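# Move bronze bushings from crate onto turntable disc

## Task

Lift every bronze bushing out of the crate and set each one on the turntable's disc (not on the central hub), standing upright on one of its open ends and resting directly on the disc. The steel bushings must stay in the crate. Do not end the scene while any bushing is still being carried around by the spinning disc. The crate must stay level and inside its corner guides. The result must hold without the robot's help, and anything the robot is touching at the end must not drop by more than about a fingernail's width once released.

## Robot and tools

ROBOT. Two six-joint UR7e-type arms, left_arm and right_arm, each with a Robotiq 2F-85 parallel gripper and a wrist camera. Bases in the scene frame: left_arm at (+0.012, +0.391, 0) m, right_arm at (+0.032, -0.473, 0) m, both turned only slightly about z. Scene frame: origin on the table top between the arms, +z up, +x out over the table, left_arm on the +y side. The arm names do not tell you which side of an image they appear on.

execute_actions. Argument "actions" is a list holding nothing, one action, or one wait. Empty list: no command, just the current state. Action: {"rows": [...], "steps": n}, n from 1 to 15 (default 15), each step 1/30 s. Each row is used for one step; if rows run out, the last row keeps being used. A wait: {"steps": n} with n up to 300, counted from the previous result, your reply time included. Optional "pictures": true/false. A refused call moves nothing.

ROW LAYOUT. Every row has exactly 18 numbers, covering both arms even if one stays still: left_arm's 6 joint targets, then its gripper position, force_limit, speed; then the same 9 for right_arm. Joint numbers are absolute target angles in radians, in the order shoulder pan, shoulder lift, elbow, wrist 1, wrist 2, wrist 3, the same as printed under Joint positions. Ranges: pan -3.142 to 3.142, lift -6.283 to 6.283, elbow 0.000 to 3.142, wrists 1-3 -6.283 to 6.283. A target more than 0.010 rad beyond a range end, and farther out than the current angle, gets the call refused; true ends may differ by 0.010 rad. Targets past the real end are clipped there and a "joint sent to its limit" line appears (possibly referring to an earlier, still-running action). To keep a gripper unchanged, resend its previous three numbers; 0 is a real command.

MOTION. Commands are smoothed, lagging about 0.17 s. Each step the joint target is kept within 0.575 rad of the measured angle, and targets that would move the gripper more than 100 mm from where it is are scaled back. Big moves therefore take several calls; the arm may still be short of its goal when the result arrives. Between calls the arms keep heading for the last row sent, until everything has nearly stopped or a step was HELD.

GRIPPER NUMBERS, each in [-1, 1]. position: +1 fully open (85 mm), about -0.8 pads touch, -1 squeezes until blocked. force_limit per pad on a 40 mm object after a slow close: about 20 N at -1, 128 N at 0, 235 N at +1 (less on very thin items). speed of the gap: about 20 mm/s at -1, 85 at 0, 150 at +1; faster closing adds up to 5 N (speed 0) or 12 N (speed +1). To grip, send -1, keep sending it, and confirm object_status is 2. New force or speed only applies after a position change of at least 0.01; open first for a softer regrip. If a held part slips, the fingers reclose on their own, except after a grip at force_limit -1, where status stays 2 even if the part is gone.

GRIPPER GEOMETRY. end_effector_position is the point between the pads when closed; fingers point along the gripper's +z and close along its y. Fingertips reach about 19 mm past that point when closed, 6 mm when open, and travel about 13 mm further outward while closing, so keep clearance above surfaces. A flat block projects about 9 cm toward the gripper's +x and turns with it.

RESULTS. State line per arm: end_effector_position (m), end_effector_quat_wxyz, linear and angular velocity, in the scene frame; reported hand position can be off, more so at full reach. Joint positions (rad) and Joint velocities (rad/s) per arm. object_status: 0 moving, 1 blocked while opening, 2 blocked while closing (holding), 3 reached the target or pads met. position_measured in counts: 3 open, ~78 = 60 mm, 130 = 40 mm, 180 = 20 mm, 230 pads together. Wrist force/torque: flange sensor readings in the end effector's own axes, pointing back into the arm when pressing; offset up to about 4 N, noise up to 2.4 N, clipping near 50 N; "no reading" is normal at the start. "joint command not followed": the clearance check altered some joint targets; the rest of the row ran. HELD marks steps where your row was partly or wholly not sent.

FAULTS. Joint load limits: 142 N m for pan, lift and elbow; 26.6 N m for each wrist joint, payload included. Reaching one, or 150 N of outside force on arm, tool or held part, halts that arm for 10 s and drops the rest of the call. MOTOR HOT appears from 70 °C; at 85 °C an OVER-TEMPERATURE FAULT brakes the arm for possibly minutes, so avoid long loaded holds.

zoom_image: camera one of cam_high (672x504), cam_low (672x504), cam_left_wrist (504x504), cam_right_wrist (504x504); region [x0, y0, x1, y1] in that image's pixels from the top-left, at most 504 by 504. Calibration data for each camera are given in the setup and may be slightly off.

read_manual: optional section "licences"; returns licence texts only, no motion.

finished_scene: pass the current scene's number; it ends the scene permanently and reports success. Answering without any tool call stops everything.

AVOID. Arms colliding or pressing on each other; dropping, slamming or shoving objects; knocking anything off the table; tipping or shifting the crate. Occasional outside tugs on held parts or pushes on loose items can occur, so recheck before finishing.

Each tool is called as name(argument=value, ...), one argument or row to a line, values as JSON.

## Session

execute_actions(
  actions=[],
)

Scene clock: 0.00 s of 7600.00 s.
left_arm: end_effector_position=(+0.3035, -0.0900, +0.1259) position_measured=3 object_status=3 end_effector_quat_wxyz=(-0.120, -0.515, +0.849, +0.022) end_effector_velocity=(-0.000, +0.000, -0.000) end_effector_angular_velocity=(+0.001, -0.000, -0.000) | right_arm: end_effector_position=(+0.4464, -0.4467, +0.2769) position_measured=3 object_status=3 end_effector_quat_wxyz=(-0.480, +0.623, +0.292, +0.544) end_effector_velocity=(-0.000, -0.000, +0.000) end_effector_angular_velocity=(-0.001, -0.000, +0.001)
Joint positions: left_arm=[-1.299 -1.294  1.783 -2.045 -1.814 -2.237] | right_arm=[-1.064 -1.474  2.081 -0.508 -0.571  0.201]
Joint velocities: left_arm=[-0.    -0.     0.001  0.     0.     0.   ] | right_arm=[-0.    -0.001 -0.     0.    -0.001  0.   ]
Wrist force (N, on the end effector, along its own x y z axes, offset not removed): no reading
Wrist torque (N m, same axes, about the end effector's origin, offset not removed): no reading
camera_calibration (this result's frames):
cam_left_wrist: T_world_to_cam=[[-0.87388, 0.442002, 0.202405, 0.274832], [0.473954, 0.86726, 0.152404, -0.0693192], [-0.108175, 0.229114, -0.96737, 0.326701], [0, 0, 0, 1]] pos_world=[0.308366, -0.136211, 0.270978]
cam_right_wrist: T_world_to_cam=[[0.892338, -0.322706, -0.315585, -0.446933], [-0.371963, -0.129679, -0.919145, 0.376647], [0.255689, 0.937574, -0.235752, 0.520492], [0, 0, 0, 1]] pos_world=[0.40583, -0.583384, 0.327855]

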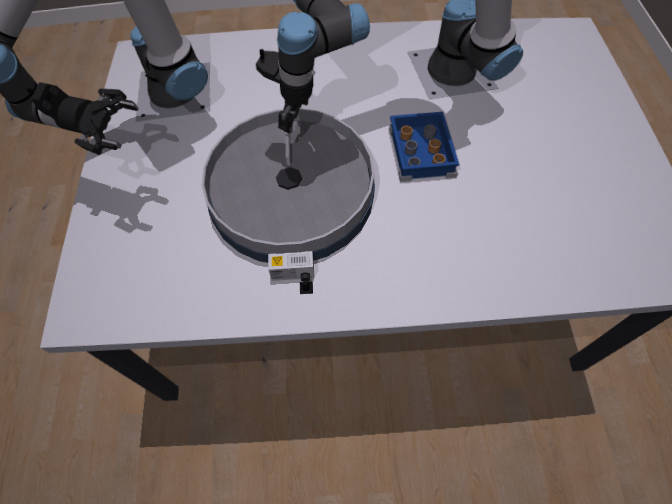

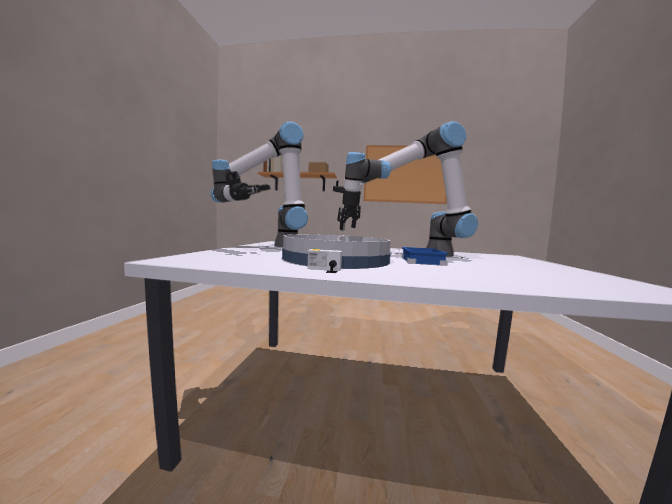

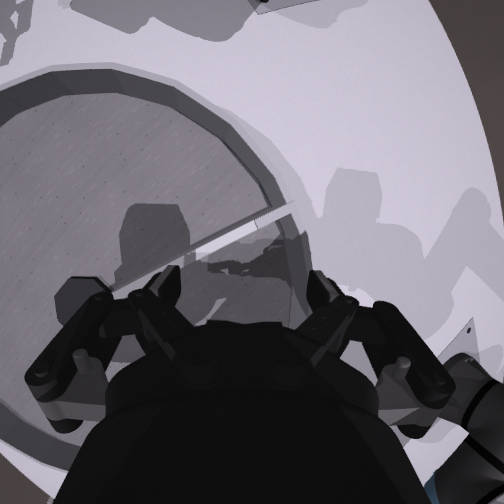

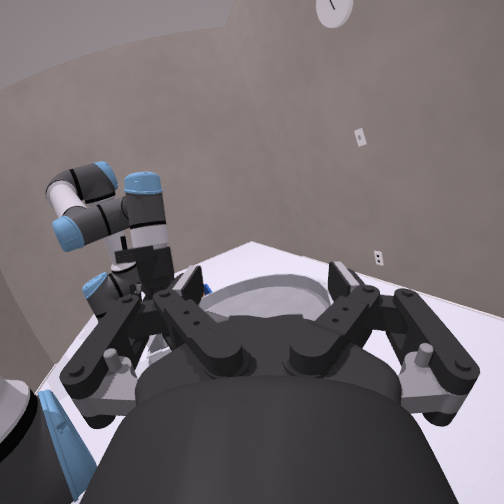

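execute_actions(
  actions=[
    {"rows":[[-0.7793,-1.738,2.1688,-2.0016,-1.5708,-0.70,1,-0.5,0,-1.064,-1.474,2.081,-0.508,-0.571,0.201,1,0,0]],"steps":15},
  ],
  pictures=false,
)

execute_actions(
  actions=[
    {"rows":[[-0.7793,-1.738,2.1688,-2.0016,-1.5708,-0.70,-0.01,-0.5,0,-1.064,-1.474,2.081,-0.508,-0.571,0.201,1,0,0]],"steps":8},
  ],
  pictures=false,
)

execute_actions(
  actions=[
    {"rows":[[-0.7793,-1.6306,2.2857,-2.2259,-1.5708,-0.70,-0.01,-0.5,0,-1.064,-1.474,2.081,-0.508,-0.571,0.201,1,0,0]],"steps":15},
  ],
  pictures=false,
)

execute_actions(
  actions=[
    {"steps":12},
  ],
)

zoom_image(
  camera="cam_left_wrist",
  region=[80, 30, 340, 290],
)

Scene clock: 8.43 s of 7600.00 s.
left_arm: end_effector_position=(+0.4004, +0.1544, +0.1487) position_measured=3 object_status=3 end_effector_quat_wxyz=(-0.037, -0.442, +0.896, -0.008) end_effector_velocity=(+0.075, +0.581, +0.021) end_effector_angular_velocity=(+0.131, -0.371, -1.025) | right_arm: end_effector_position=(+0.4466, -0.4471, +0.2769) position_measured=3 object_status=3 end_effector_quat_wxyz=(-0.480, +0.623, +0.291, +0.545) end_effector_velocity=(+0.000, -0.000, -0.000) end_effector_angular_velocity=(+0.001, +0.001, -0.000)
Joint positions: left_arm=[-0.949 -1.595  2.046 -2.015 -1.646 -1.717] | right_arm=[-1.064 -1.474  2.081 -0.508 -0.571  0.201]
Joint velocities: left_arm=[ 0.816 -0.695  0.602  0.066  0.371  1.844] | right_arm=[-0.     0.    -0.     0.     0.     0.001]
Wrist force (N, on the end effector, along its own x y z axes, offset not removed): left_arm=[-0.8 -0.6 0.7] | right_arm=[1.7 -3.5 0.6]
Wrist torque (N m, same axes, about the end effector's origin, offset not removed): left_arm=[-0.17 0.08 0.08] | right_arm=[-0.68 -0.28 -0.06]
Steps of this call (steps 1 to 238: nothing new was sent; steps 239 to 253: all 15 steps of this action). Readings (joint positions | what the end effector reports):
239: left_arm=[-1.298 -1.294 1.783 -2.045 -1.814 -2.237] | right_arm=[-1.064 -1.474 2.081 -0.508 -0.571 0.201] | left_arm position_measured=3 object_status=3 | right_arm position_measured=3 object_status=3
240: left_arm=[-1.290 -1.303 1.791 -2.044 -1.807 -2.228] | right_arm=[-1.064 -1.474 2.081 -0.508 -0.571 0.201] | left_arm position_measured=3 object_status=3 | right_arm position_measured=3 object_status=3
242: left_arm=[-1.240 -1.347 1.830 -2.039 -1.781 -2.175] | right_arm=[-1.064 -1.474 2.081 -0.508 -0.571 0.201] | left_arm position_measured=3 object_status=3 | right_arm position_measured=3 object_status=3
246: left_arm=[-1.137 -1.435 1.907 -2.030 -1.733 -2.046] | right_arm=[-1.064 -1.474 2.081 -0.508 -0.571 0.201] | left_arm position_measured=3 object_status=3 | right_arm position_measured=3 object_status=3
253: the state above

Scene clock: 8.70 s of 7600.00 s.
left_arm: end_effector_position=(+0.4030, +0.2611, +0.1501) position_measured=41 object_status=0 end_effector_quat_wxyz=(-0.003, -0.202, +0.979, -0.002) end_effector_velocity=(-0.009, +0.111, -0.001) end_effector_angular_velocity=(+0.038, -0.064, -2.506) | right_arm: end_effector_position=(+0.4466, -0.4471, +0.2769) position_measured=3 object_status=3 end_effector_quat_wxyz=(-0.480, +0.623, +0.291, +0.545) end_effector_velocity=(+0.001, +0.000, +0.000) end_effector_angular_velocity=(-0.000, -0.000, -0.001)
Joint positions: left_arm=[-0.796 -1.724  2.157 -2.003 -1.578 -1.053] | right_arm=[-1.064 -1.474  2.081 -0.508 -0.571  0.201]
Joint velocities: left_arm=[ 0.166 -0.139  0.117  0.012  0.071  2.672] | right_arm=[ 0.001  0.    -0.     0.     0.002 -0.   ]
Wrist force (N, on the end effector, along its own x y z axes, offset not removed): left_arm=[1.0 3.3 0.0] | right_arm=[0.7 -1.6 0.4]
Wrist torque (N m, same axes, about the end effector's origin, offset not removed): left_arm=[0.33 -0.26 -0.08] | right_arm=[-0.22 -0.14 -0.08]
Steps of this call (steps 1 to 8: all 8 steps of this action). Readings (joint positions | what the end effector reports):
1: left_arm=[-0.922 -1.619 2.066 -2.012 -1.633 -1.650] | right_arm=[-1.064 -1.474 2.081 -0.508 -0.571 0.201] | left_arm position_measured=3 object_status=0 | right_arm position_measured=3 object_status=3
2: left_arm=[-0.894 -1.642 2.087 -2.010 -1.620 -1.576] | right_arm=[-1.064 -1.474 2.081 -0.508 -0.571 0.201] | left_arm position_measured=4 object_status=0 | right_arm position_measured=3 object_status=3
4: left_arm=[-0.842 -1.685 2.124 -2.006 -1.598 -1.412] | right_arm=[-1.064 -1.474 2.081 -0.508 -0.571 0.201] | left_arm position_measured=13 object_status=0 | right_arm position_measured=3 object_status=3
8: the state above

Scene clock: 9.20 s of 7600.00 s.
left_arm: end_effector_position=(+0.4020, +0.2721, +0.0809) position_measured=130 object_status=0 end_effector_quat_wxyz=(-0.000, -0.036, +0.999, +0.000) end_effector_velocity=(+0.000, +0.001, -0.009) end_effector_angular_velocity=(-0.002, -0.005, -0.021) | right_arm: end_effector_position=(+0.4466, -0.4471, +0.2769) position_measured=3 object_status=3 end_effector_quat_wxyz=(-0.480, +0.623, +0.291, +0.545) end_effector_velocity=(-0.001, +0.001, +0.000) end_effector_angular_velocity=(-0.000, +0.000, +0.001)
Joint positions: left_arm=[-0.779 -1.632  2.284 -2.222 -1.571 -0.702] | right_arm=[-1.064 -1.474  2.081 -0.508 -0.571  0.201]
Joint velocities: left_arm=[ 0.002  0.014  0.016 -0.035  0.001  0.023] | right_arm=[ 0.    -0.002  0.001  0.    -0.001  0.001]
Wrist force (N, on the end effector, along its own x y z axes, offset not removed): left_arm=[1.1 2.1 2.0] | right_arm=[0.5 -1.8 -0.4]
Wrist torque (N m, same axes, about the end effector's origin, offset not removed): left_arm=[0.18 -0.33 0.00] | right_arm=[-0.31 -0.14 0.01]
Steps of this call (steps 1 to 15: all 15 steps of this action). Readings (joint positions | what the end effector reports):
1: left_arm=[-0.791 -1.728 2.161 -2.003 -1.576 -0.966] | right_arm=[-1.064 -1.474 2.081 -0.508 -0.571 0.201] | left_arm position_measured=49 object_status=0 | right_arm position_measured=3 object_status=3
2: left_arm=[-0.788 -1.722 2.171 -2.011 -1.574 -0.892] | right_arm=[-1.064 -1.474 2.081 -0.508 -0.571 0.201] | left_arm position_measured=56 object_status=0 | right_arm position_measured=3 object_status=3
4: left_arm=[-0.784 -1.685 2.219 -2.078 -1.573 -0.797] | right_arm=[-1.064 -1.474 2.081 -0.508 -0.571 0.201] | left_arm position_measured=72 object_status=0 | right_arm position_measured=3 object_status=3
8: left_arm=[-0.780 -1.645 2.269 -2.187 -1.571 -0.725] | right_arm=[-1.064 -1.474 2.081 -0.508 -0.571 0.201] | left_arm position_measured=102 object_status=0 | right_arm position_measured=3 object_status=3
15: the state above

Scene clock: 9.60 s of 7600.00 s.
left_arm: end_effector_position=(+0.4020, +0.2722, +0.0800) position_measured=130 object_status=3 end_effector_quat_wxyz=(+0.000, -0.035, +0.999, -0.000) end_effector_velocity=(+0.000, +0.000, +0.000) end_effector_angular_velocity=(-0.000, -0.001, -0.000) | right_arm: end_effector_position=(+0.4466, -0.4471, +0.2769) position_measured=3 object_status=3 end_effector_quat_wxyz=(-0.480, +0.623, +0.291, +0.545) end_effector_velocity=(-0.001, +0.000, +0.000) end_effector_angular_velocity=(-0.000, -0.001, +0.003)
Joint positions: left_arm=[-0.779 -1.631  2.286 -2.226 -1.571 -0.7  ] | right_arm=[-1.064 -1.474  2.081 -0.508 -0.571  0.201]
Joint velocities: left_arm=[ 0.    -0.001  0.    -0.     0.001  0.001] | right_arm=[ 0.    -0.     0.    -0.    -0.003 -0.001]
Wrist force (N, on the end effector, along its own x y z axes, offset not removed): left_arm=[-0.1 0.2 3.9] | right_arm=[0.5 -2.2 0.3]
Wrist torque (N m, same axes, about the end effector's origin, offset not removed): left_arm=[-0.04 -0.13 -0.08] | right_arm=[-0.36 -0.18 -0.02]
Steps of this call (steps 1 to 12: the robot went on to your last target). Readings (joint positions | what the end effector reports):
1: left_arm=[-0.779 -1.632 2.285 -2.223 -1.571 -0.702] | right_arm=[-1.064 -1.474 2.081 -0.508 -0.571 0.201] | left_arm position_measured=130 object_status=0 | right_arm position_measured=3 object_status=3
2: left_arm=[-0.779 -1.631 2.285 -2.224 -1.571 -0.701] | right_arm=[-1.064 -1.474 2.081 -0.508 -0.571 0.201] | left_arm position_measured=130 object_status=0 | right_arm position_measured=3 object_status=3
4: left_arm=[-0.779 -1.631 2.285 -2.225 -1.571 -0.701] | right_arm=[-1.064 -1.474 2.081 -0.508 -0.571 0.201] | left_arm position_measured=130 object_status=0 | right_arm position_measured=3 object_status=3
8: left_arm=[-0.779 -1.631 2.286 -2.226 -1.571 -0.700] | right_arm=[-1.064 -1.474 2.081 -0.508 -0.571 0.201] | left_arm position_measured=130 object_status=3 | right_arm position_measured=3 object_status=3
12: the state above
camera_calibration (this result's frames):
cam_left_wrist: T_world_to_cam=[[-0.104132, 0.993863, 0.0373271, -0.236315], [0.940207, 0.0861332, 0.329534, -0.412135], [0.324296, 0.0694101, -0.943406, 0.077666], [0, 0, 0, 1]] pos_world=[0.337698, 0.264973, 0.217904]
cam_right_wrist: T_world_to_cam=[[0.892142, -0.323542, -0.315284, -0.447613], [-0.371837, -0.129562, -0.919212, 0.376698], [0.256555, 0.937302, -0.235893, 0.520337], [0, 0, 0, 1]] pos_world=[0.40591, -0.583728, 0.327884]

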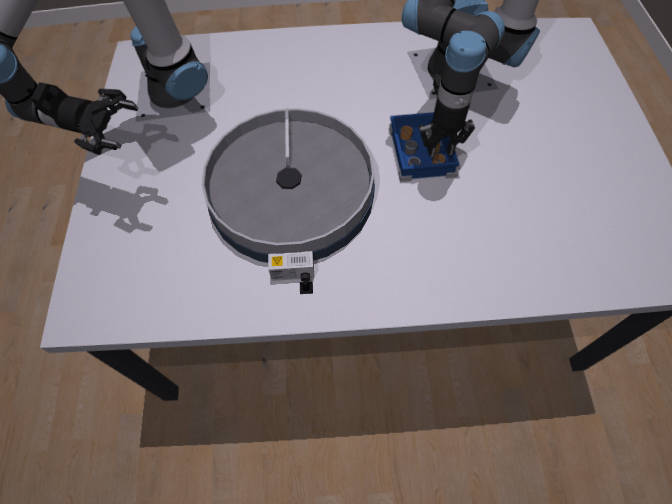

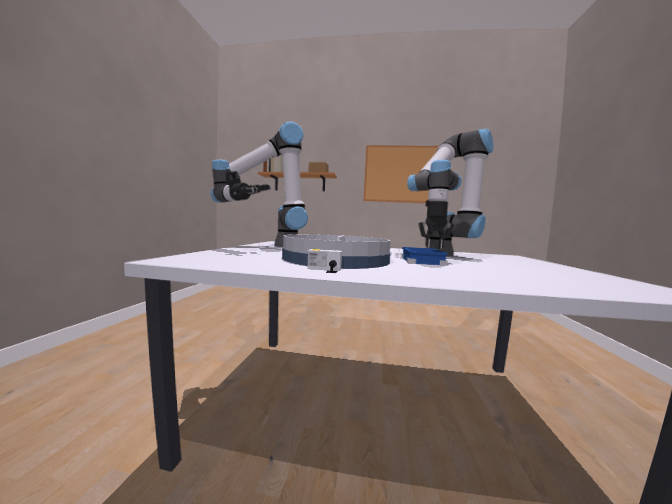

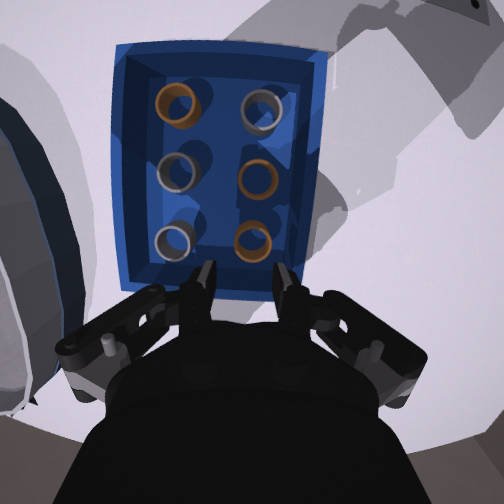

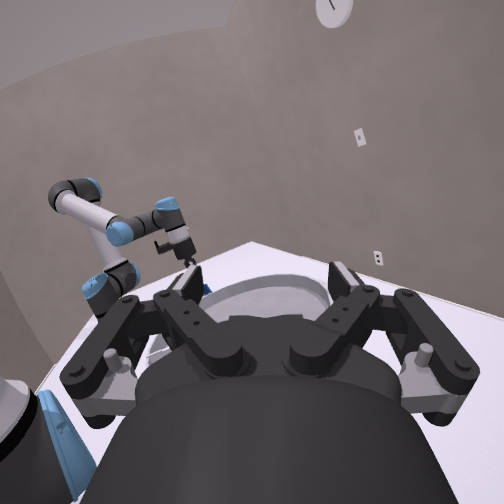

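Region (80, 30, 340, 290) of cam_left_wrist's 504x504 image, scaled by 1.938, with more detail than that image has.

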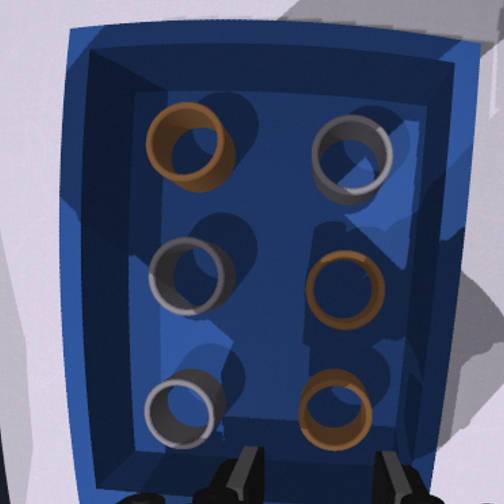

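execute_actions(
  actions=[
    {"rows":[[-0.7759,-1.6202,2.3423,-2.2929,-1.5708,-0.68,-0.01,-0.5,0,-1.064,-1.474,2.081,-0.508,-0.571,0.201,1,0,0]],"steps":15},
  ],
)

Scene clock: 20.13 s of 7600.00 s.
left_arm: end_effector_position=(+0.3927, +0.2805, +0.0603) position_measured=130 object_status=3 end_effector_quat_wxyz=(+0.000, -0.027, +1.000, -0.000) end_effector_velocity=(-0.001, +0.001, -0.002) end_effector_angular_velocity=(-0.001, -0.001, -0.000) | right_arm: end_effector_position=(+0.4466, -0.4471, +0.2769) position_measured=3 object_status=3 end_effector_quat_wxyz=(-0.480, +0.623, +0.291, +0.545) end_effector_velocity=(-0.000, -0.000, -0.000) end_effector_angular_velocity=(+0.000, -0.000, +0.002)
Joint positions: left_arm=[-0.776 -1.62   2.341 -2.292 -1.571 -0.68 ] | right_arm=[-1.064 -1.474  2.081 -0.508 -0.571  0.201]
Joint velocities: left_arm=[ 0.001  0.001  0.005 -0.007  0.     0.001] | right_arm=[-0.     0.    -0.    -0.    -0.002 -0.   ]
Wrist force (N, on the end effector, along its own x y z axes, offset not removed): left_arm=[2.4 0.5 -19.1] | right_arm=[-0.1 -2.5 0.6]
Wrist torque (N m, same axes, about the end effector's origin, offset not removed): left_arm=[-0.43 -0.07 -0.11] | right_arm=[-0.42 -0.05 0.09]
Steps of this call (steps 1 to 15: the robot went on to your last target; steps 16 to 301: nothing new was sent; steps 302 to 316: all 15 steps of this action). Readings (joint positions | what the end effector reports):
302: left_arm=[-0.779 -1.630 2.286 -2.226 -1.571 -0.700] | right_arm=[-1.064 -1.474 2.081 -0.508 -0.571 0.201] | left_arm position_measured=130 object_status=3 | right_arm position_measured=3 object_status=3
303: left_arm=[-0.779 -1.629 2.293 -2.234 -1.571 -0.696] | right_arm=[-1.064 -1.474 2.081 -0.508 -0.571 0.201] | left_arm position_measured=130 object_status=3 | right_arm position_measured=3 object_status=3
305: left_arm=[-0.777 -1.625 2.315 -2.260 -1.571 -0.689] | right_arm=[-1.064 -1.474 2.081 -0.508 -0.571 0.201] | left_arm position_measured=130 object_status=3 | right_arm position_measured=3 object_status=3
309: left_arm=[-0.776 -1.621 2.335 -2.284 -1.571 -0.682] | right_arm=[-1.064 -1.474 2.081 -0.508 -0.571 0.201] | left_arm position_measured=130 object_status=3 | right_arm position_measured=3 object_status=3
316: the state above
camera_calibration (this result's frames):
cam_left_wrist: T_world_to_cam=[[-0.0877708, 0.995451, 0.0370673, -0.251696], [0.94139, 0.0707227, 0.329822, -0.393748], [0.3257, 0.0638435, -0.943315, 0.0625136], [0, 0, 0, 1]] pos_world=[0.328218, 0.274407, 0.198166]
cam_right_wrist: T_world_to_cam=[[0.892142, -0.323542, -0.315284, -0.447613], [-0.371837, -0.129562, -0.919212, 0.376698], [0.256555, 0.937302, -0.235893, 0.520337], [0, 0, 0, 1]] pos_world=[0.40591, -0.583728, 0.327884]

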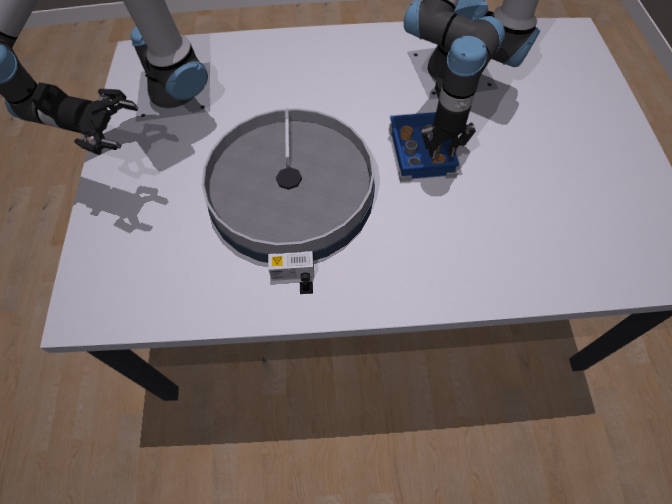

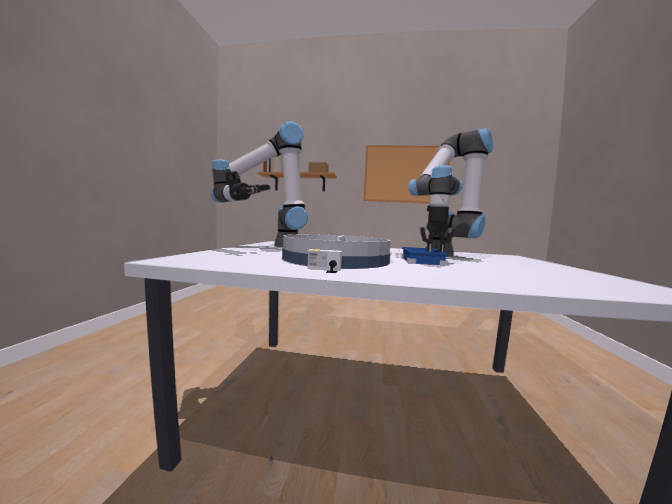

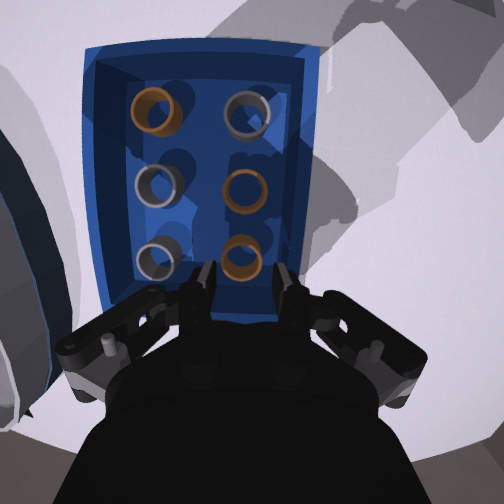

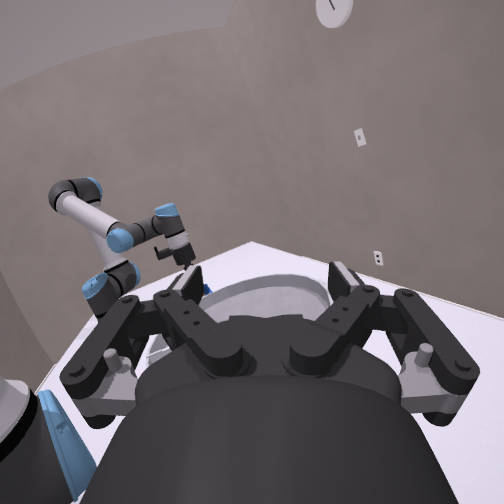

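execute_actions(
  actions=[
    {"rows":[[-0.7759,-1.628,2.338,-2.2808,-1.5708,-0.68,-0.01,-0.5,0,-1.064,-1.474,2.081,-0.508,-0.571,0.201,1,0,0],[-0.7759,-1.628,2.338,-2.2808,-1.5708,-0.68,-0.01,-0.5,0,-1.064,-1.474,2.081,-0.508,-0.571,0.201,1,0,0],[-0.7759,-1.628,2.338,-2.2808,-1.5708,-0.68,-0.01,-0.5,0,-1.064,-1.474,2.081,-0.508,-0.571,0.201,1,0,0],[-0.7889,-1.628,2.338,-2.2808,-1.5708,-0.70,-0.01,-0.5,0,-1.064,-1.474,2.081,-0.508,-0.571,0.201,1,0,0]],"steps":12},
  ],
  pictures=false,
)

execute_actions(
  actions=[
    {"rows":[[-0.7889,-1.6064,2.3501,-2.3145,-1.5708,-0.70,-0.01,-0.5,0,-1.064,-1.474,2.081,-0.508,-0.571,0.201,1,0,0]],"steps":15},
  ],
)

zoom_image(
  camera="cam_left_wrist",
  region=[170, 200, 330, 330],
)

Scene clock: 32.63 s of 7600.00 s.
left_arm: end_effector_position=(+0.3909, +0.2764, +0.0631) position_measured=130 object_status=3 end_effector_quat_wxyz=(-0.000, -0.030, +1.000, +0.000) end_effector_velocity=(-0.001, -0.005, +0.002) end_effector_angular_velocity=(-0.000, -0.001, +0.004) | right_arm: end_effector_position=(+0.4466, -0.4471, +0.2769) position_measured=3 object_status=3 end_effector_quat_wxyz=(-0.480, +0.623, +0.291, +0.545) end_effector_velocity=(-0.000, +0.000, +0.000) end_effector_angular_velocity=(-0.001, -0.001, +0.002)
Joint positions: left_arm=[-0.788 -1.628  2.338 -2.281 -1.571 -0.698] | right_arm=[-1.064 -1.474  2.081 -0.508 -0.571  0.201]
Joint velocities: left_arm=[-0.012 -0.003 -0.003  0.004  0.    -0.016] | right_arm=[ 0.    -0.    -0.     0.    -0.002 -0.   ]
Wrist force (N, on the end effector, along its own x y z axes, offset not removed): left_arm=[1.7 2.2 1.3] | right_arm=[0.8 -1.6 2.3]
Wrist torque (N m, same axes, about the end effector's origin, offset not removed): left_arm=[0.20 -0.30 0.05] | right_arm=[-0.30 -0.25 -0.03]
Steps of this call (steps 1 to 15: the robot went on to your last target; steps 16 to 363: nothing new was sent; steps 364 to 375: all 12 steps of this action). Readings (joint positions | what the end effector reports):
364: left_arm=[-0.776 -1.620 2.342 -2.293 -1.571 -0.680] | right_arm=[-1.064 -1.474 2.081 -0.508 -0.571 0.201] | left_arm position_measured=130 object_status=3 | right_arm position_measured=3 object_status=3
365: left_arm=[-0.776 -1.621 2.342 -2.291 -1.571 -0.680] | right_arm=[-1.064 -1.474 2.081 -0.508 -0.571 0.201] | left_arm position_measured=130 object_status=3 | right_arm position_measured=3 object_status=3
367: left_arm=[-0.776 -1.624 2.341 -2.286 -1.571 -0.680] | right_arm=[-1.064 -1.474 2.081 -0.508 -0.571 0.201] | left_arm position_measured=130 object_status=3 | right_arm position_measured=3 object_status=3
371: left_arm=[-0.784 -1.627 2.339 -2.282 -1.571 -0.693] | right_arm=[-1.064 -1.474 2.081 -0.508 -0.571 0.201] | left_arm position_measured=130 object_status=3 | right_arm position_measured=3 object_status=3
375: the state above

Scene clock: 33.13 s of 7600.00 s.
left_arm: end_effector_position=(+0.3912, +0.2756, +0.0541) position_measured=130 object_status=3 end_effector_quat_wxyz=(+0.000, -0.030, +1.000, -0.000) end_effector_velocity=(-0.000, +0.001, -0.001) end_effector_angular_velocity=(+0.001, +0.000, -0.000) | right_arm: end_effector_position=(+0.4466, -0.4471, +0.2769) position_measured=3 object_status=3 end_effector_quat_wxyz=(-0.480, +0.623, +0.291, +0.545) end_effector_velocity=(+0.000, -0.000, +0.000) end_effector_angular_velocity=(-0.000, +0.001, -0.001)
Joint positions: left_arm=[-0.789 -1.607  2.35  -2.314 -1.571 -0.7  ] | right_arm=[-1.064 -1.474  2.081 -0.508 -0.571  0.201]
Joint velocities: left_arm=[ 0.     0.002  0.002 -0.003  0.001  0.001] | right_arm=[-0.    -0.001 -0.     0.     0.001  0.001]
Wrist force (N, on the end effector, along its own x y z axes, offset not removed): left_arm=[2.1 3.1 1.3] | right_arm=[-0.2 -2.2 0.4]
Wrist torque (N m, same axes, about the end effector's origin, offset not removed): left_arm=[0.46 -0.44 0.02] | right_arm=[-0.33 0.07 -0.01]
Steps of this call (steps 1 to 15: all 15 steps of this action). Readings (joint positions | what the end effector reports):
1: left_arm=[-0.788 -1.627 2.338 -2.281 -1.571 -0.699] | right_arm=[-1.064 -1.474 2.081 -0.508 -0.571 0.201] | left_arm position_measured=130 object_status=3 | right_arm position_measured=3 object_status=3
2: left_arm=[-0.788 -1.624 2.340 -2.286 -1.571 -0.699] | right_arm=[-1.064 -1.474 2.081 -0.508 -0.571 0.201] | left_arm position_measured=130 object_status=3 | right_arm position_measured=3 object_status=3
4: left_arm=[-0.789 -1.616 2.344 -2.299 -1.571 -0.700] | right_arm=[-1.064 -1.474 2.081 -0.508 -0.571 0.201] | left_arm position_measured=130 object_status=3 | right_arm position_measured=3 object_status=3
8: left_arm=[-0.789 -1.609 2.348 -2.310 -1.571 -0.700] | right_arm=[-1.064 -1.474 2.081 -0.508 -0.571 0.201] | left_arm position_measured=130 object_status=3 | right_arm position_measured=3 object_status=3
15: the state above
camera_calibration (this result's frames):
cam_left_wrist: T_world_to_cam=[[-0.094546, 0.994824, 0.0372354, -0.243918], [0.940976, 0.0770926, 0.329576, -0.391485], [0.325, 0.0661977, -0.943394, 0.0570518], [0, 0, 0, 1]] pos_world=[0.326775, 0.269059, 0.191929]
cam_right_wrist: T_world_to_cam=[[0.892142, -0.323542, -0.315284, -0.447613], [-0.371837, -0.129562, -0.919212, 0.376698], [0.256555, 0.937302, -0.235893, 0.520337], [0, 0, 0, 1]] pos_world=[0.40591, -0.583728, 0.327884]

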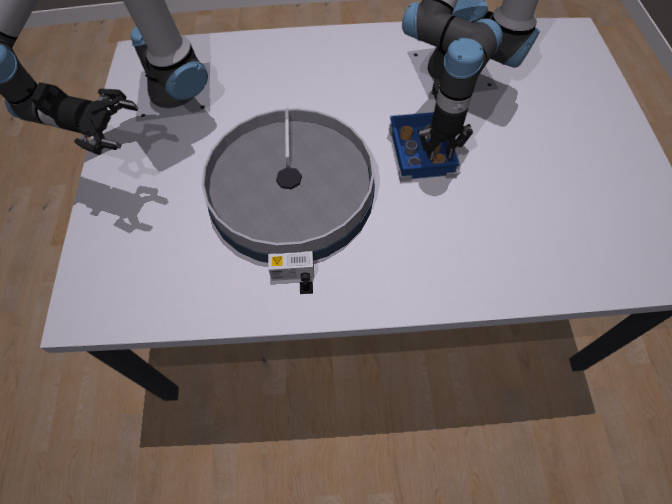

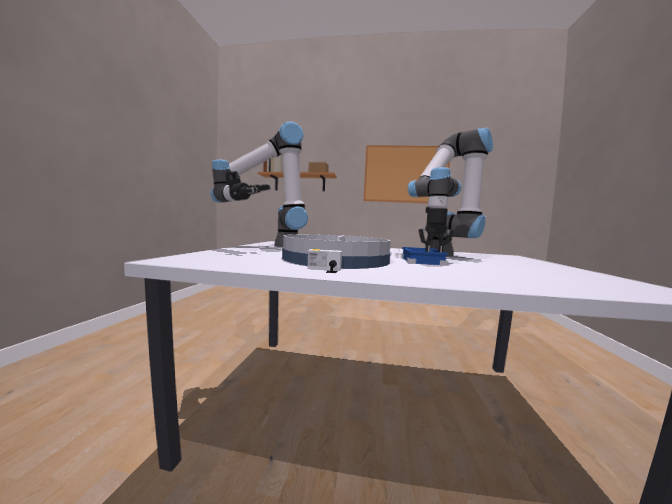

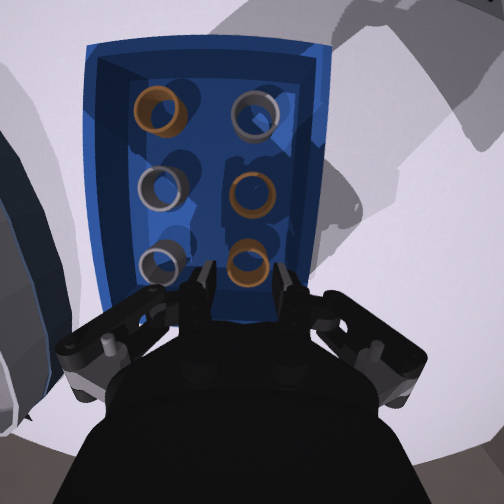

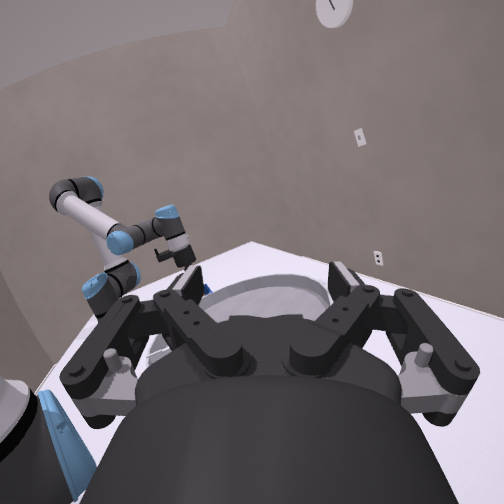

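Region (170, 200, 330, 330) of cam_left_wrist's 504x504 image, scaled by 3.150, with more detail than that image has; it fills the top 410 rows of this view, and the rest is white.

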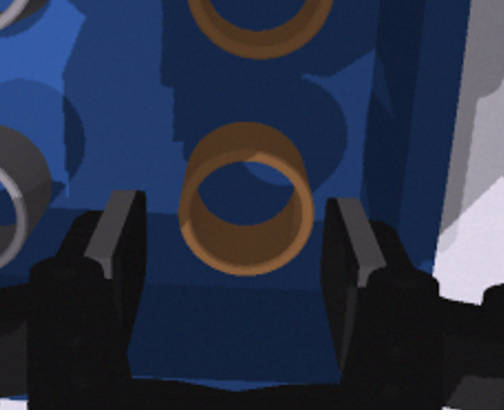

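execute_actions(
  actions=[
    {"rows":[[-0.785,-1.6064,2.3501,-2.3145,-1.5708,-0.70,-0.01,-0.5,0,-1.064,-1.474,2.081,-0.508,-0.571,0.201,1,0,0],[-0.785,-1.6064,2.3501,-2.3145,-1.5708,-0.70,-0.01,-0.5,0,-1.064,-1.474,2.081,-0.508,-0.571,0.201,1,0,0],[-0.785,-1.5857,2.3619,-2.347,-1.5708,-0.70,-0.01,-0.5,0,-1.064,-1.474,2.081,-0.508,-0.571,0.201,1,0,0]],"steps":12},
  ],
  pictures=false,
)

Scene clock: 38.97 s of 7600.00 s.
left_arm: end_effector_position=(+0.3916, +0.2770, +0.0454) position_measured=130 object_status=3 end_effector_quat_wxyz=(-0.000, -0.032, +0.999, +0.000) end_effector_velocity=(+0.000, +0.001, -0.005) end_effector_angular_velocity=(-0.000, -0.001, +0.002) | right_arm: end_effector_position=(+0.4466, -0.4471, +0.2769) position_measured=3 object_status=3 end_effector_quat_wxyz=(-0.480, +0.623, +0.291, +0.545) end_effector_velocity=(-0.000, +0.000, +0.000) end_effector_angular_velocity=(-0.001, -0.000, +0.001)
Joint positions: left_arm=[-0.785 -1.587  2.361 -2.345 -1.571 -0.7  ] | right_arm=[-1.064 -1.474  2.081 -0.508 -0.571  0.201]
Joint velocities: left_arm=[ 0.002  0.012  0.007 -0.02   0.     0.   ] | right_arm=[-0.    -0.001  0.     0.    -0.001  0.   ]
Wrist force (N, on the end effector, along its own x y z axes, offset not removed): left_arm=[2.0 0.1 0.9] | right_arm=[0.1 -2.3 1.0]
Wrist torque (N m, same axes, about the end effector's origin, offset not removed): left_arm=[-0.04 -0.34 0.04] | right_arm=[-0.43 -0.11 -0.04]
Steps of this call (steps 1 to 15: the robot went on to your last target; steps 16 to 163: nothing new was sent; steps 164 to 175: all 12 steps of this action). Readings (joint positions | what the end effector reports):
164: left_arm=[-0.789 -1.606 2.350 -2.315 -1.571 -0.700] | right_arm=[-1.064 -1.474 2.081 -0.508 -0.571 0.201] | left_arm position_measured=130 object_status=3 | right_arm position_measured=3 object_status=3
165: left_arm=[-0.788 -1.606 2.350 -2.315 -1.571 -0.700] | right_arm=[-1.064 -1.474 2.081 -0.508 -0.571 0.201] | left_arm position_measured=130 object_status=3 | right_arm position_measured=3 object_status=3
167: left_arm=[-0.787 -1.603 2.352 -2.320 -1.571 -0.700] | right_arm=[-1.064 -1.474 2.081 -0.508 -0.571 0.201] | left_arm position_measured=130 object_status=3 | right_arm position_measured=3 object_status=3
171: left_arm=[-0.786 -1.590 2.359 -2.339 -1.571 -0.700] | right_arm=[-1.064 -1.474 2.081 -0.508 -0.571 0.201] | left_arm position_measured=130 object_status=3 | right_arm position_measured=3 object_status=3
175: the state above

execute_actions(
  actions=[
    {"rows":[[-0.785,-1.5627,2.3749,-2.383,-1.5708,-0.70,-0.01,-0.5,0,-1.064,-1.474,2.081,-0.508,-0.571,0.201,1,0,0]],"steps":12},
  ],
  pictures=false,
)

execute_actions(
  actions=[
    {"rows":[[-0.785,-1.5627,2.3749,-2.383,-1.5708,-0.70,-1,-0.5,-0.5,-1.064,-1.474,2.081,-0.508,-0.571,0.201,1,0,0]],"steps":14},
  ],
)

Scene clock: 44.10 s of 7600.00 s.
left_arm: end_effector_position=(+0.3914, +0.2773, +0.0353) position_measured=130 object_status=3 end_effector_quat_wxyz=(-0.000, -0.032, +0.999, +0.000) end_effector_velocity=(-0.000, +0.000, -0.003) end_effector_angular_velocity=(+0.001, +0.001, +0.000) | right_arm: end_effector_position=(+0.4466, -0.4471, +0.2769) position_measured=3 object_status=3 end_effector_quat_wxyz=(-0.480, +0.623, +0.291, +0.545) end_effector_velocity=(+0.000, -0.000, -0.000) end_effector_angular_velocity=(+0.001, +0.001, -0.001)
Joint positions: left_arm=[-0.785 -1.563  2.375 -2.382 -1.571 -0.7  ] | right_arm=[-1.064 -1.474  2.081 -0.508 -0.571  0.201]
Joint velocities: left_arm=[ 0.     0.007  0.004 -0.01   0.    -0.   ] | right_arm=[-0.     0.001  0.    -0.     0.001  0.   ]
Wrist force (N, on the end effector, along its own x y z axes, offset not removed): left_arm=[-0.1 0.8 2.5] | right_arm=[0.1 -2.7 1.1]
Wrist torque (N m, same axes, about the end effector's origin, offset not removed): left_arm=[0.04 -0.05 0.01] | right_arm=[-0.39 -0.05 0.04]
Steps of this call (steps 1 to 15: the robot went on to your last target; steps 16 to 142: nothing new was sent; steps 143 to 154: all 12 steps of this action). Readings (joint positions | what the end effector reports):
143: left_arm=[-0.785 -1.585 2.362 -2.347 -1.571 -0.700] | right_arm=[-1.064 -1.474 2.081 -0.508 -0.571 0.201] | left_arm position_measured=130 object_status=3 | right_arm position_measured=3 object_status=3
144: left_arm=[-0.785 -1.582 2.364 -2.353 -1.571 -0.700] | right_arm=[-1.064 -1.474 2.081 -0.508 -0.571 0.201] | left_arm position_measured=130 object_status=3 | right_arm position_measured=3 object_status=3
146: left_arm=[-0.785 -1.573 2.369 -2.366 -1.571 -0.700] | right_arm=[-1.064 -1.474 2.081 -0.508 -0.571 0.201] | left_arm position_measured=130 object_status=3 | right_arm position_measured=3 object_status=3
150: left_arm=[-0.785 -1.565 2.373 -2.379 -1.571 -0.700] | right_arm=[-1.064 -1.474 2.081 -0.508 -0.571 0.201] | left_arm position_measured=130 object_status=3 | right_arm position_measured=3 object_status=3
154: the state above

Scene clock: 44.57 s of 7600.00 s.
left_arm: end_effector_position=(+0.3914, +0.2773, +0.0351) position_measured=154 object_status=2 end_effector_quat_wxyz=(+0.000, -0.032, +0.999, -0.000) end_effector_velocity=(-0.000, -0.001, -0.000) end_effector_angular_velocity=(-0.001, +0.000, -0.001) | right_arm: end_effector_position=(+0.4466, -0.4471, +0.2769) position_measured=3 object_status=3 end_effector_quat_wxyz=(-0.480, +0.623, +0.291, +0.545) end_effector_velocity=(+0.000, -0.000, +0.000) end_effector_angular_velocity=(-0.001, -0.000, -0.000)
Joint positions: left_arm=[-0.785 -1.563  2.375 -2.383 -1.571 -0.7  ] | right_arm=[-1.064 -1.474  2.081 -0.508 -0.571  0.201]
Joint velocities: left_arm=[-0.001  0.    -0.    -0.001 -0.001  0.001] | right_arm=[-0.    -0.001 -0.    -0.     0.     0.   ]
Wrist force (N, on the end effector, along its own x y z axes, offset not removed): left_arm=[5.3 2.2 -15.5] | right_arm=[0.3 -2.2 1.1]
Wrist torque (N m, same axes, about the end effector's origin, offset not removed): left_arm=[-0.12 -0.61 0.00] | right_arm=[-0.42 -0.20 0.03]
Steps of this call (steps 1 to 14: all 14 steps of this action). Readings (joint positions | what the end effector reports):
1: left_arm=[-0.785 -1.563 2.375 -2.382 -1.571 -0.700] | right_arm=[-1.064 -1.474 2.081 -0.508 -0.571 0.201] | left_arm position_measured=130 object_status=0 | right_arm position_measured=3 object_status=3
2: left_arm=[-0.785 -1.563 2.375 -2.382 -1.571 -0.700] | right_arm=[-1.064 -1.474 2.081 -0.508 -0.571 0.201] | left_arm position_measured=131 object_status=0 | right_arm position_measured=3 object_status=3
4: left_arm=[-0.785 -1.563 2.375 -2.383 -1.571 -0.700] | right_arm=[-1.064 -1.474 2.081 -0.508 -0.571 0.201] | left_arm position_measured=137 object_status=0 | right_arm position_measured=3 object_status=3
8: left_arm=[-0.785 -1.563 2.375 -2.383 -1.571 -0.700] | right_arm=[-1.064 -1.474 2.081 -0.508 -0.571 0.201] | left_arm position_measured=153 object_status=0 | right_arm position_measured=3 object_status=3
14: the state above
camera_calibration (this result's frames):
cam_left_wrist: T_world_to_cam=[[-0.0984407, 0.994447, 0.037212, -0.243194], [0.940638, 0.0807784, 0.329659, -0.386482], [0.324822, 0.0674548, -0.943367, 0.0386904], [0, 0, 0, 1]] pos_world=[0.327032, 0.270453, 0.172956]
cam_right_wrist: T_world_to_cam=[[0.892142, -0.323542, -0.315284, -0.447613], [-0.371837, -0.129562, -0.919212, 0.376698], [0.256555, 0.937302, -0.235893, 0.520337], [0, 0, 0, 1]] pos_world=[0.40591, -0.583728, 0.327884]

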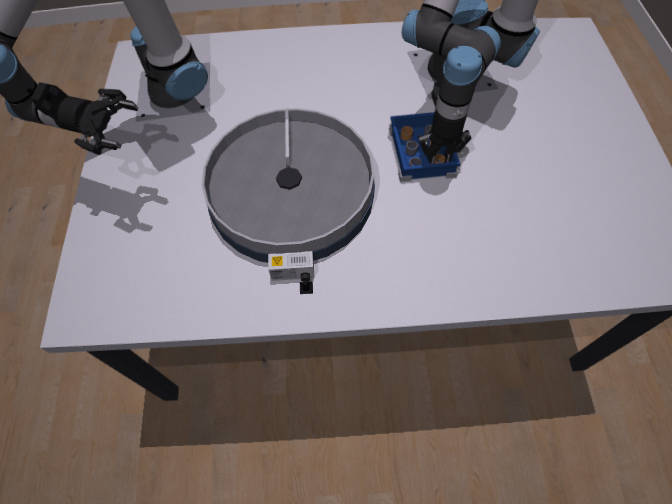

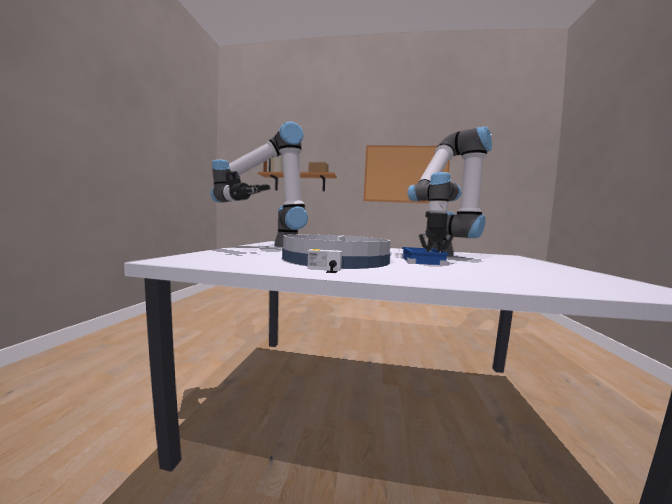

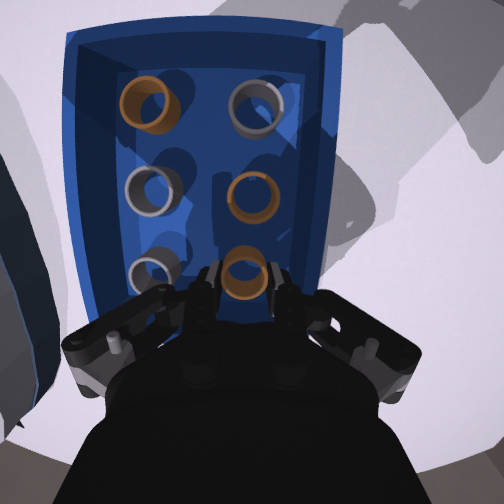

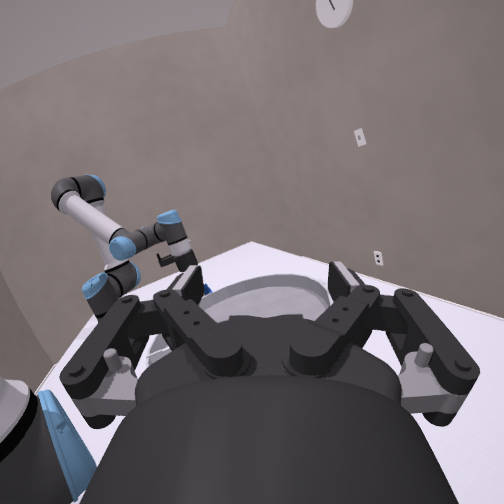

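execute_actions(
  actions=[
    {"rows":[[-0.785,-1.5857,2.3619,-2.347,-1.5708,-0.70,-1,-0.5,-0.5,-1.064,-1.474,2.081,-0.508,-0.571,0.201,1,0,0],[-0.785,-1.6202,2.3423,-2.2929,-1.5708,-0.70,-1,-0.5,-0.5,-1.064,-1.474,2.081,-0.508,-0.571,0.201,1,0,0],[-0.785,-1.6202,2.3423,-2.2929,-1.5708,-0.70,-1,-0.5,-0.5,-1.064,-1.474,2.081,-0.508,-0.571,0.201,1,0,0],[-0.785,-1.6709,2.3058,-2.2057,-1.5708,-0.70,-1,-0.5,-0.5,-1.064,-1.474,2.081,-0.508,-0.571,0.201,1,0,0],[-0.785,-1.6709,2.3058,-2.2057,-1.5708,-0.70,-1,-0.5,-0.5,-1.064,-1.474,2.081,-0.508,-0.571,0.201,1,0,0],[-0.785,-1.6709,2.3058,-2.2057,-1.5708,-0.70,-1,-0.5,-0.5,-1.064,-1.474,2.081,-0.508,-0.571,0.201,1,0,0],[-0.785,-1.6709,2.3058,-2.2057,-1.5708,-0.70,-1,-0.5,-0.5,-1.064,-1.474,2.081,-0.508,-0.571,0.201,1,0,0],[-0.8,-1.738,2.1688,-2.0016,-1.5708,-0.70,-1,-0.5,-0.5,-1.064,-1.474,2.081,-0.508,-0.571,0.201,1,0,0]],"steps":15},
  ],
  pictures=false,
)

execute_actions(
  actions=[
    {"rows":[[-1.193,-1.3705,1.7941,-1.9944,-1.5708,-1.25,-1,-0.5,-0.5,-1.064,-1.474,2.081,-0.508,-0.571,0.201,1,0,0]],"steps":15},
  ],
  pictures=false,
)

execute_actions(
  actions=[
    {"rows":[[-1.193,-1.3705,1.7941,-1.9944,-1.5708,-1.25,-1,-0.5,-0.5,-1.064,-1.474,2.081,-0.508,-0.571,0.201,1,0,0],[-1.193,-1.3705,1.7941,-1.9944,-1.5708,-1.25,-1,-0.5,-0.5,-1.064,-1.474,2.081,-0.508,-0.571,0.201,1,0,0],[-1.193,-1.3002,1.8781,-2.1487,-1.5708,-1.25,-1,-0.5,-0.5,-1.064,-1.474,2.081,-0.508,-0.571,0.201,1,0,0]],"steps":12},
  ],
  pictures=false,
)

execute_actions(
  actions=[
    {"rows":[[-1.193,-1.2907,1.886,-2.1661,-1.5708,-1.25,-1,-0.5,-0.5,-1.064,-1.474,2.081,-0.508,-0.571,0.201,1,0,0]],"steps":15},
  ],
  pictures=false,
)

Scene clock: 63.33 s of 7600.00 s.
left_arm: end_effector_position=(+0.4002, +0.2644, +0.1399) position_measured=155 object_status=2 end_effector_quat_wxyz=(+0.002, -0.026, +1.000, -0.002) end_effector_velocity=(-0.005, -0.004, +0.102) end_effector_angular_velocity=(+0.035, +0.044, -0.017) | right_arm: end_effector_position=(+0.4466, -0.4471, +0.2769) position_measured=3 object_status=3 end_effector_quat_wxyz=(-0.480, +0.623, +0.291, +0.545) end_effector_velocity=(-0.000, -0.000, +0.000) end_effector_angular_velocity=(+0.000, +0.001, -0.001)
Joint positions: left_arm=[-0.798 -1.727  2.19  -2.039 -1.571 -0.7  ] | right_arm=[-1.064 -1.474  2.081 -0.508 -0.571  0.201]
Joint velocities: left_arm=[-0.017 -0.11  -0.217  0.384  0.001 -0.001] | right_arm=[-0.001 -0.001  0.001  0.     0.     0.001]
Wrist force (N, on the end effector, along its own x y z axes, offset not removed): left_arm=[1.3 2.3 -0.3] | right_arm=[0.0 -3.2 0.9]
Wrist torque (N m, same axes, about the end effector's origin, offset not removed): left_arm=[0.24 -0.33 -0.16] | right_arm=[-0.65 -0.06 -0.05]
Steps of this call (steps 1 to 15: the robot went on to your last target; steps 16 to 548: nothing new was sent; steps 549 to 563: all 15 steps of this action). Readings (joint positions | what the end effector reports):
549: left_arm=[-0.785 -1.563 2.375 -2.383 -1.571 -0.700] | right_arm=[-1.064 -1.474 2.081 -0.508 -0.571 0.201] | left_arm position_measured=154 object_status=2 | right_arm position_measured=3 object_status=3
550: left_arm=[-0.785 -1.567 2.373 -2.377 -1.571 -0.700] | right_arm=[-1.064 -1.474 2.081 -0.508 -0.571 0.201] | left_arm position_measured=154 object_status=2 | right_arm position_measured=3 object_status=3
552: left_arm=[-0.785 -1.587 2.361 -2.345 -1.571 -0.700] | right_arm=[-1.064 -1.474 2.081 -0.508 -0.571 0.201] | left_arm position_measured=154 object_status=2 | right_arm position_measured=3 object_status=3
556: left_arm=[-0.785 -1.645 2.322 -2.251 -1.571 -0.700] | right_arm=[-1.064 -1.474 2.081 -0.508 -0.571 0.201] | left_arm position_measured=154 object_status=2 | right_arm position_measured=3 object_status=3
563: the state above

Scene clock: 63.83 s of 7600.00 s.
left_arm: end_effector_position=(+0.4080, +0.0216, +0.1521) position_measured=155 object_status=2 end_effector_quat_wxyz=(+0.000, -0.092, +0.996, -0.000) end_effector_velocity=(-0.070, -0.316, -0.019) end_effector_angular_velocity=(+0.005, +0.004, +0.211) | right_arm: end_effector_position=(+0.4466, -0.4471, +0.2769) position_measured=3 object_status=3 end_effector_quat_wxyz=(-0.480, +0.623, +0.291, +0.545) end_effector_velocity=(+0.000, -0.000, -0.000) end_effector_angular_velocity=(+0.001, +0.001, -0.001)
Joint positions: left_arm=[-1.15  -1.41   1.836 -1.998 -1.571 -1.185] | right_arm=[-1.064 -1.474  2.081 -0.508 -0.571  0.201]
Joint velocities: left_arm=[-0.438  0.398 -0.424  0.032 -0.001 -0.649] | right_arm=[ 0.     0.001  0.    -0.     0.001  0.001]
Wrist force (N, on the end effector, along its own x y z axes, offset not removed): left_arm=[2.6 -3.9 1.9] | right_arm=[0.3 -2.3 1.3]
Wrist torque (N m, same axes, about the end effector's origin, offset not removed): left_arm=[-0.62 -0.44 -0.06] | right_arm=[-0.32 -0.12 -0.09]
Steps of this call (steps 1 to 15: all 15 steps of this action). Readings (joint positions | what the end effector reports):
1: left_arm=[-0.799 -1.730 2.184 -2.029 -1.571 -0.700] | right_arm=[-1.064 -1.474 2.081 -0.508 -0.571 0.201] | left_arm position_measured=155 object_status=2 | right_arm position_measured=3 object_status=3
2: left_arm=[-0.808 -1.724 2.171 -2.024 -1.571 -0.709] | right_arm=[-1.064 -1.474 2.081 -0.508 -0.571 0.201] | left_arm position_measured=155 object_status=2 | right_arm position_measured=3 object_status=3
4: left_arm=[-0.863 -1.674 2.116 -2.020 -1.571 -0.775] | right_arm=[-1.064 -1.474 2.081 -0.508 -0.571 0.201] | left_arm position_measured=155 object_status=2 | right_arm position_measured=3 object_status=3
8: left_arm=[-0.976 -1.569 2.006 -2.011 -1.571 -0.935] | right_arm=[-1.064 -1.474 2.081 -0.508 -0.571 0.201] | left_arm position_measured=155 object_status=2 | right_arm position_measured=3 object_status=3
15: the state above

Scene clock: 64.23 s of 7600.00 s.
left_arm: end_effector_position=(+0.4002, -0.0091, +0.0938) position_measured=155 object_status=2 end_effector_quat_wxyz=(-0.000, -0.103, +0.995, +0.001) end_effector_velocity=(-0.001, -0.007, -0.037) end_effector_angular_velocity=(-0.016, -0.008, +0.004) | right_arm: end_effector_position=(+0.4466, -0.4471, +0.2769) position_measured=3 object_status=3 end_effector_quat_wxyz=(-0.480, +0.623, +0.291, +0.545) end_effector_velocity=(+0.000, -0.000, -0.000) end_effector_angular_velocity=(+0.001, +0.001, -0.000)
Joint positions: left_arm=[-1.192 -1.305  1.873 -2.137 -1.571 -1.249] | right_arm=[-1.064 -1.474  2.081 -0.508 -0.571  0.201]
Joint velocities: left_arm=[-0.008  0.051  0.05  -0.119 -0.001 -0.011] | right_arm=[-0.     0.002 -0.     0.     0.     0.001]
Wrist force (N, on the end effector, along its own x y z axes, offset not removed): left_arm=[1.0 3.5 2.8] | right_arm=[-0.5 -1.9 0.4]
Wrist torque (N m, same axes, about the end effector's origin, offset not removed): left_arm=[0.42 -0.31 0.01] | right_arm=[-0.23 0.02 -0.08]
Steps of this call (steps 1 to 12: all 12 steps of this action). Readings (joint positions | what the end effector reports):
1: left_arm=[-1.162 -1.399 1.824 -1.997 -1.571 -1.203] | right_arm=[-1.064 -1.474 2.081 -0.508 -0.571 0.201] | left_arm position_measured=155 object_status=2 | right_arm position_measured=3 object_status=3
2: left_arm=[-1.171 -1.391 1.816 -1.996 -1.571 -1.217] | right_arm=[-1.064 -1.474 2.081 -0.508 -0.571 0.201] | left_arm position_measured=155 object_status=2 | right_arm position_measured=3 object_status=3
4: left_arm=[-1.182 -1.373 1.813 -2.004 -1.571 -1.233] | right_arm=[-1.064 -1.474 2.081 -0.508 -0.571 0.201] | left_arm position_measured=155 object_status=2 | right_arm position_measured=3 object_status=3
8: left_arm=[-1.190 -1.320 1.859 -2.103 -1.571 -1.246] | right_arm=[-1.064 -1.474 2.081 -0.508 -0.571 0.201] | left_arm position_measured=155 object_status=2 | right_arm position_measured=3 object_status=3
12: the state above

Scene clock: 64.73 s of 7600.00 s.
left_arm: end_effector_position=(+0.4001, -0.0099, +0.0834) position_measured=155 object_status=2 end_effector_quat_wxyz=(+0.000, -0.103, +0.995, -0.000) end_effector_velocity=(-0.001, -0.001, -0.001) end_effector_angular_velocity=(-0.001, +0.001, -0.002) | right_arm: end_effector_position=(+0.4466, -0.4471, +0.2769) position_measured=3 object_status=3 end_effector_quat_wxyz=(-0.480, +0.623, +0.291, +0.545) end_effector_velocity=(+0.000, -0.000, +0.000) end_effector_angular_velocity=(-0.000, -0.001, -0.000)
Joint positions: left_arm=[-1.193 -1.291  1.886 -2.166 -1.571 -1.25 ] | right_arm=[-1.064 -1.474  2.081 -0.508 -0.571  0.201]
Joint velocities: left_arm=[-0.001  0.002  0.001 -0.004 -0.001  0.   ] | right_arm=[-0.    -0.    -0.     0.    -0.    -0.001]
Wrist force (N, on the end effector, along its own x y z axes, offset not removed): left_arm=[0.6 0.2 -1.3] | right_arm=[0.4 -2.2 1.4]
Wrist torque (N m, same axes, about the end effector's origin, offset not removed): left_arm=[0.04 -0.14 0.01] | right_arm=[-0.40 -0.08 -0.05]
Steps of this call (steps 1 to 15: all 15 steps of this action). Readings (joint positions | what the end effector reports):
1: left_arm=[-1.192 -1.304 1.875 -2.141 -1.571 -1.249] | right_arm=[-1.064 -1.474 2.081 -0.508 -0.571 0.201] | left_arm position_measured=155 object_status=2 | right_arm position_measured=3 object_status=3
2: left_arm=[-1.193 -1.301 1.877 -2.146 -1.571 -1.249] | right_arm=[-1.064 -1.474 2.081 -0.508 -0.571 0.201] | left_arm position_measured=155 object_status=2 | right_arm position_measured=3 object_status=3
4: left_arm=[-1.193 -1.296 1.881 -2.155 -1.571 -1.250] | right_arm=[-1.064 -1.474 2.081 -0.508 -0.571 0.201] | left_arm position_measured=155 object_status=2 | right_arm position_measured=3 object_status=3
8: left_arm=[-1.193 -1.292 1.885 -2.163 -1.571 -1.250] | right_arm=[-1.064 -1.474 2.081 -0.508 -0.571 0.201] | left_arm position_measured=155 object_status=2 | right_arm position_measured=3 object_status=3
15: the state above


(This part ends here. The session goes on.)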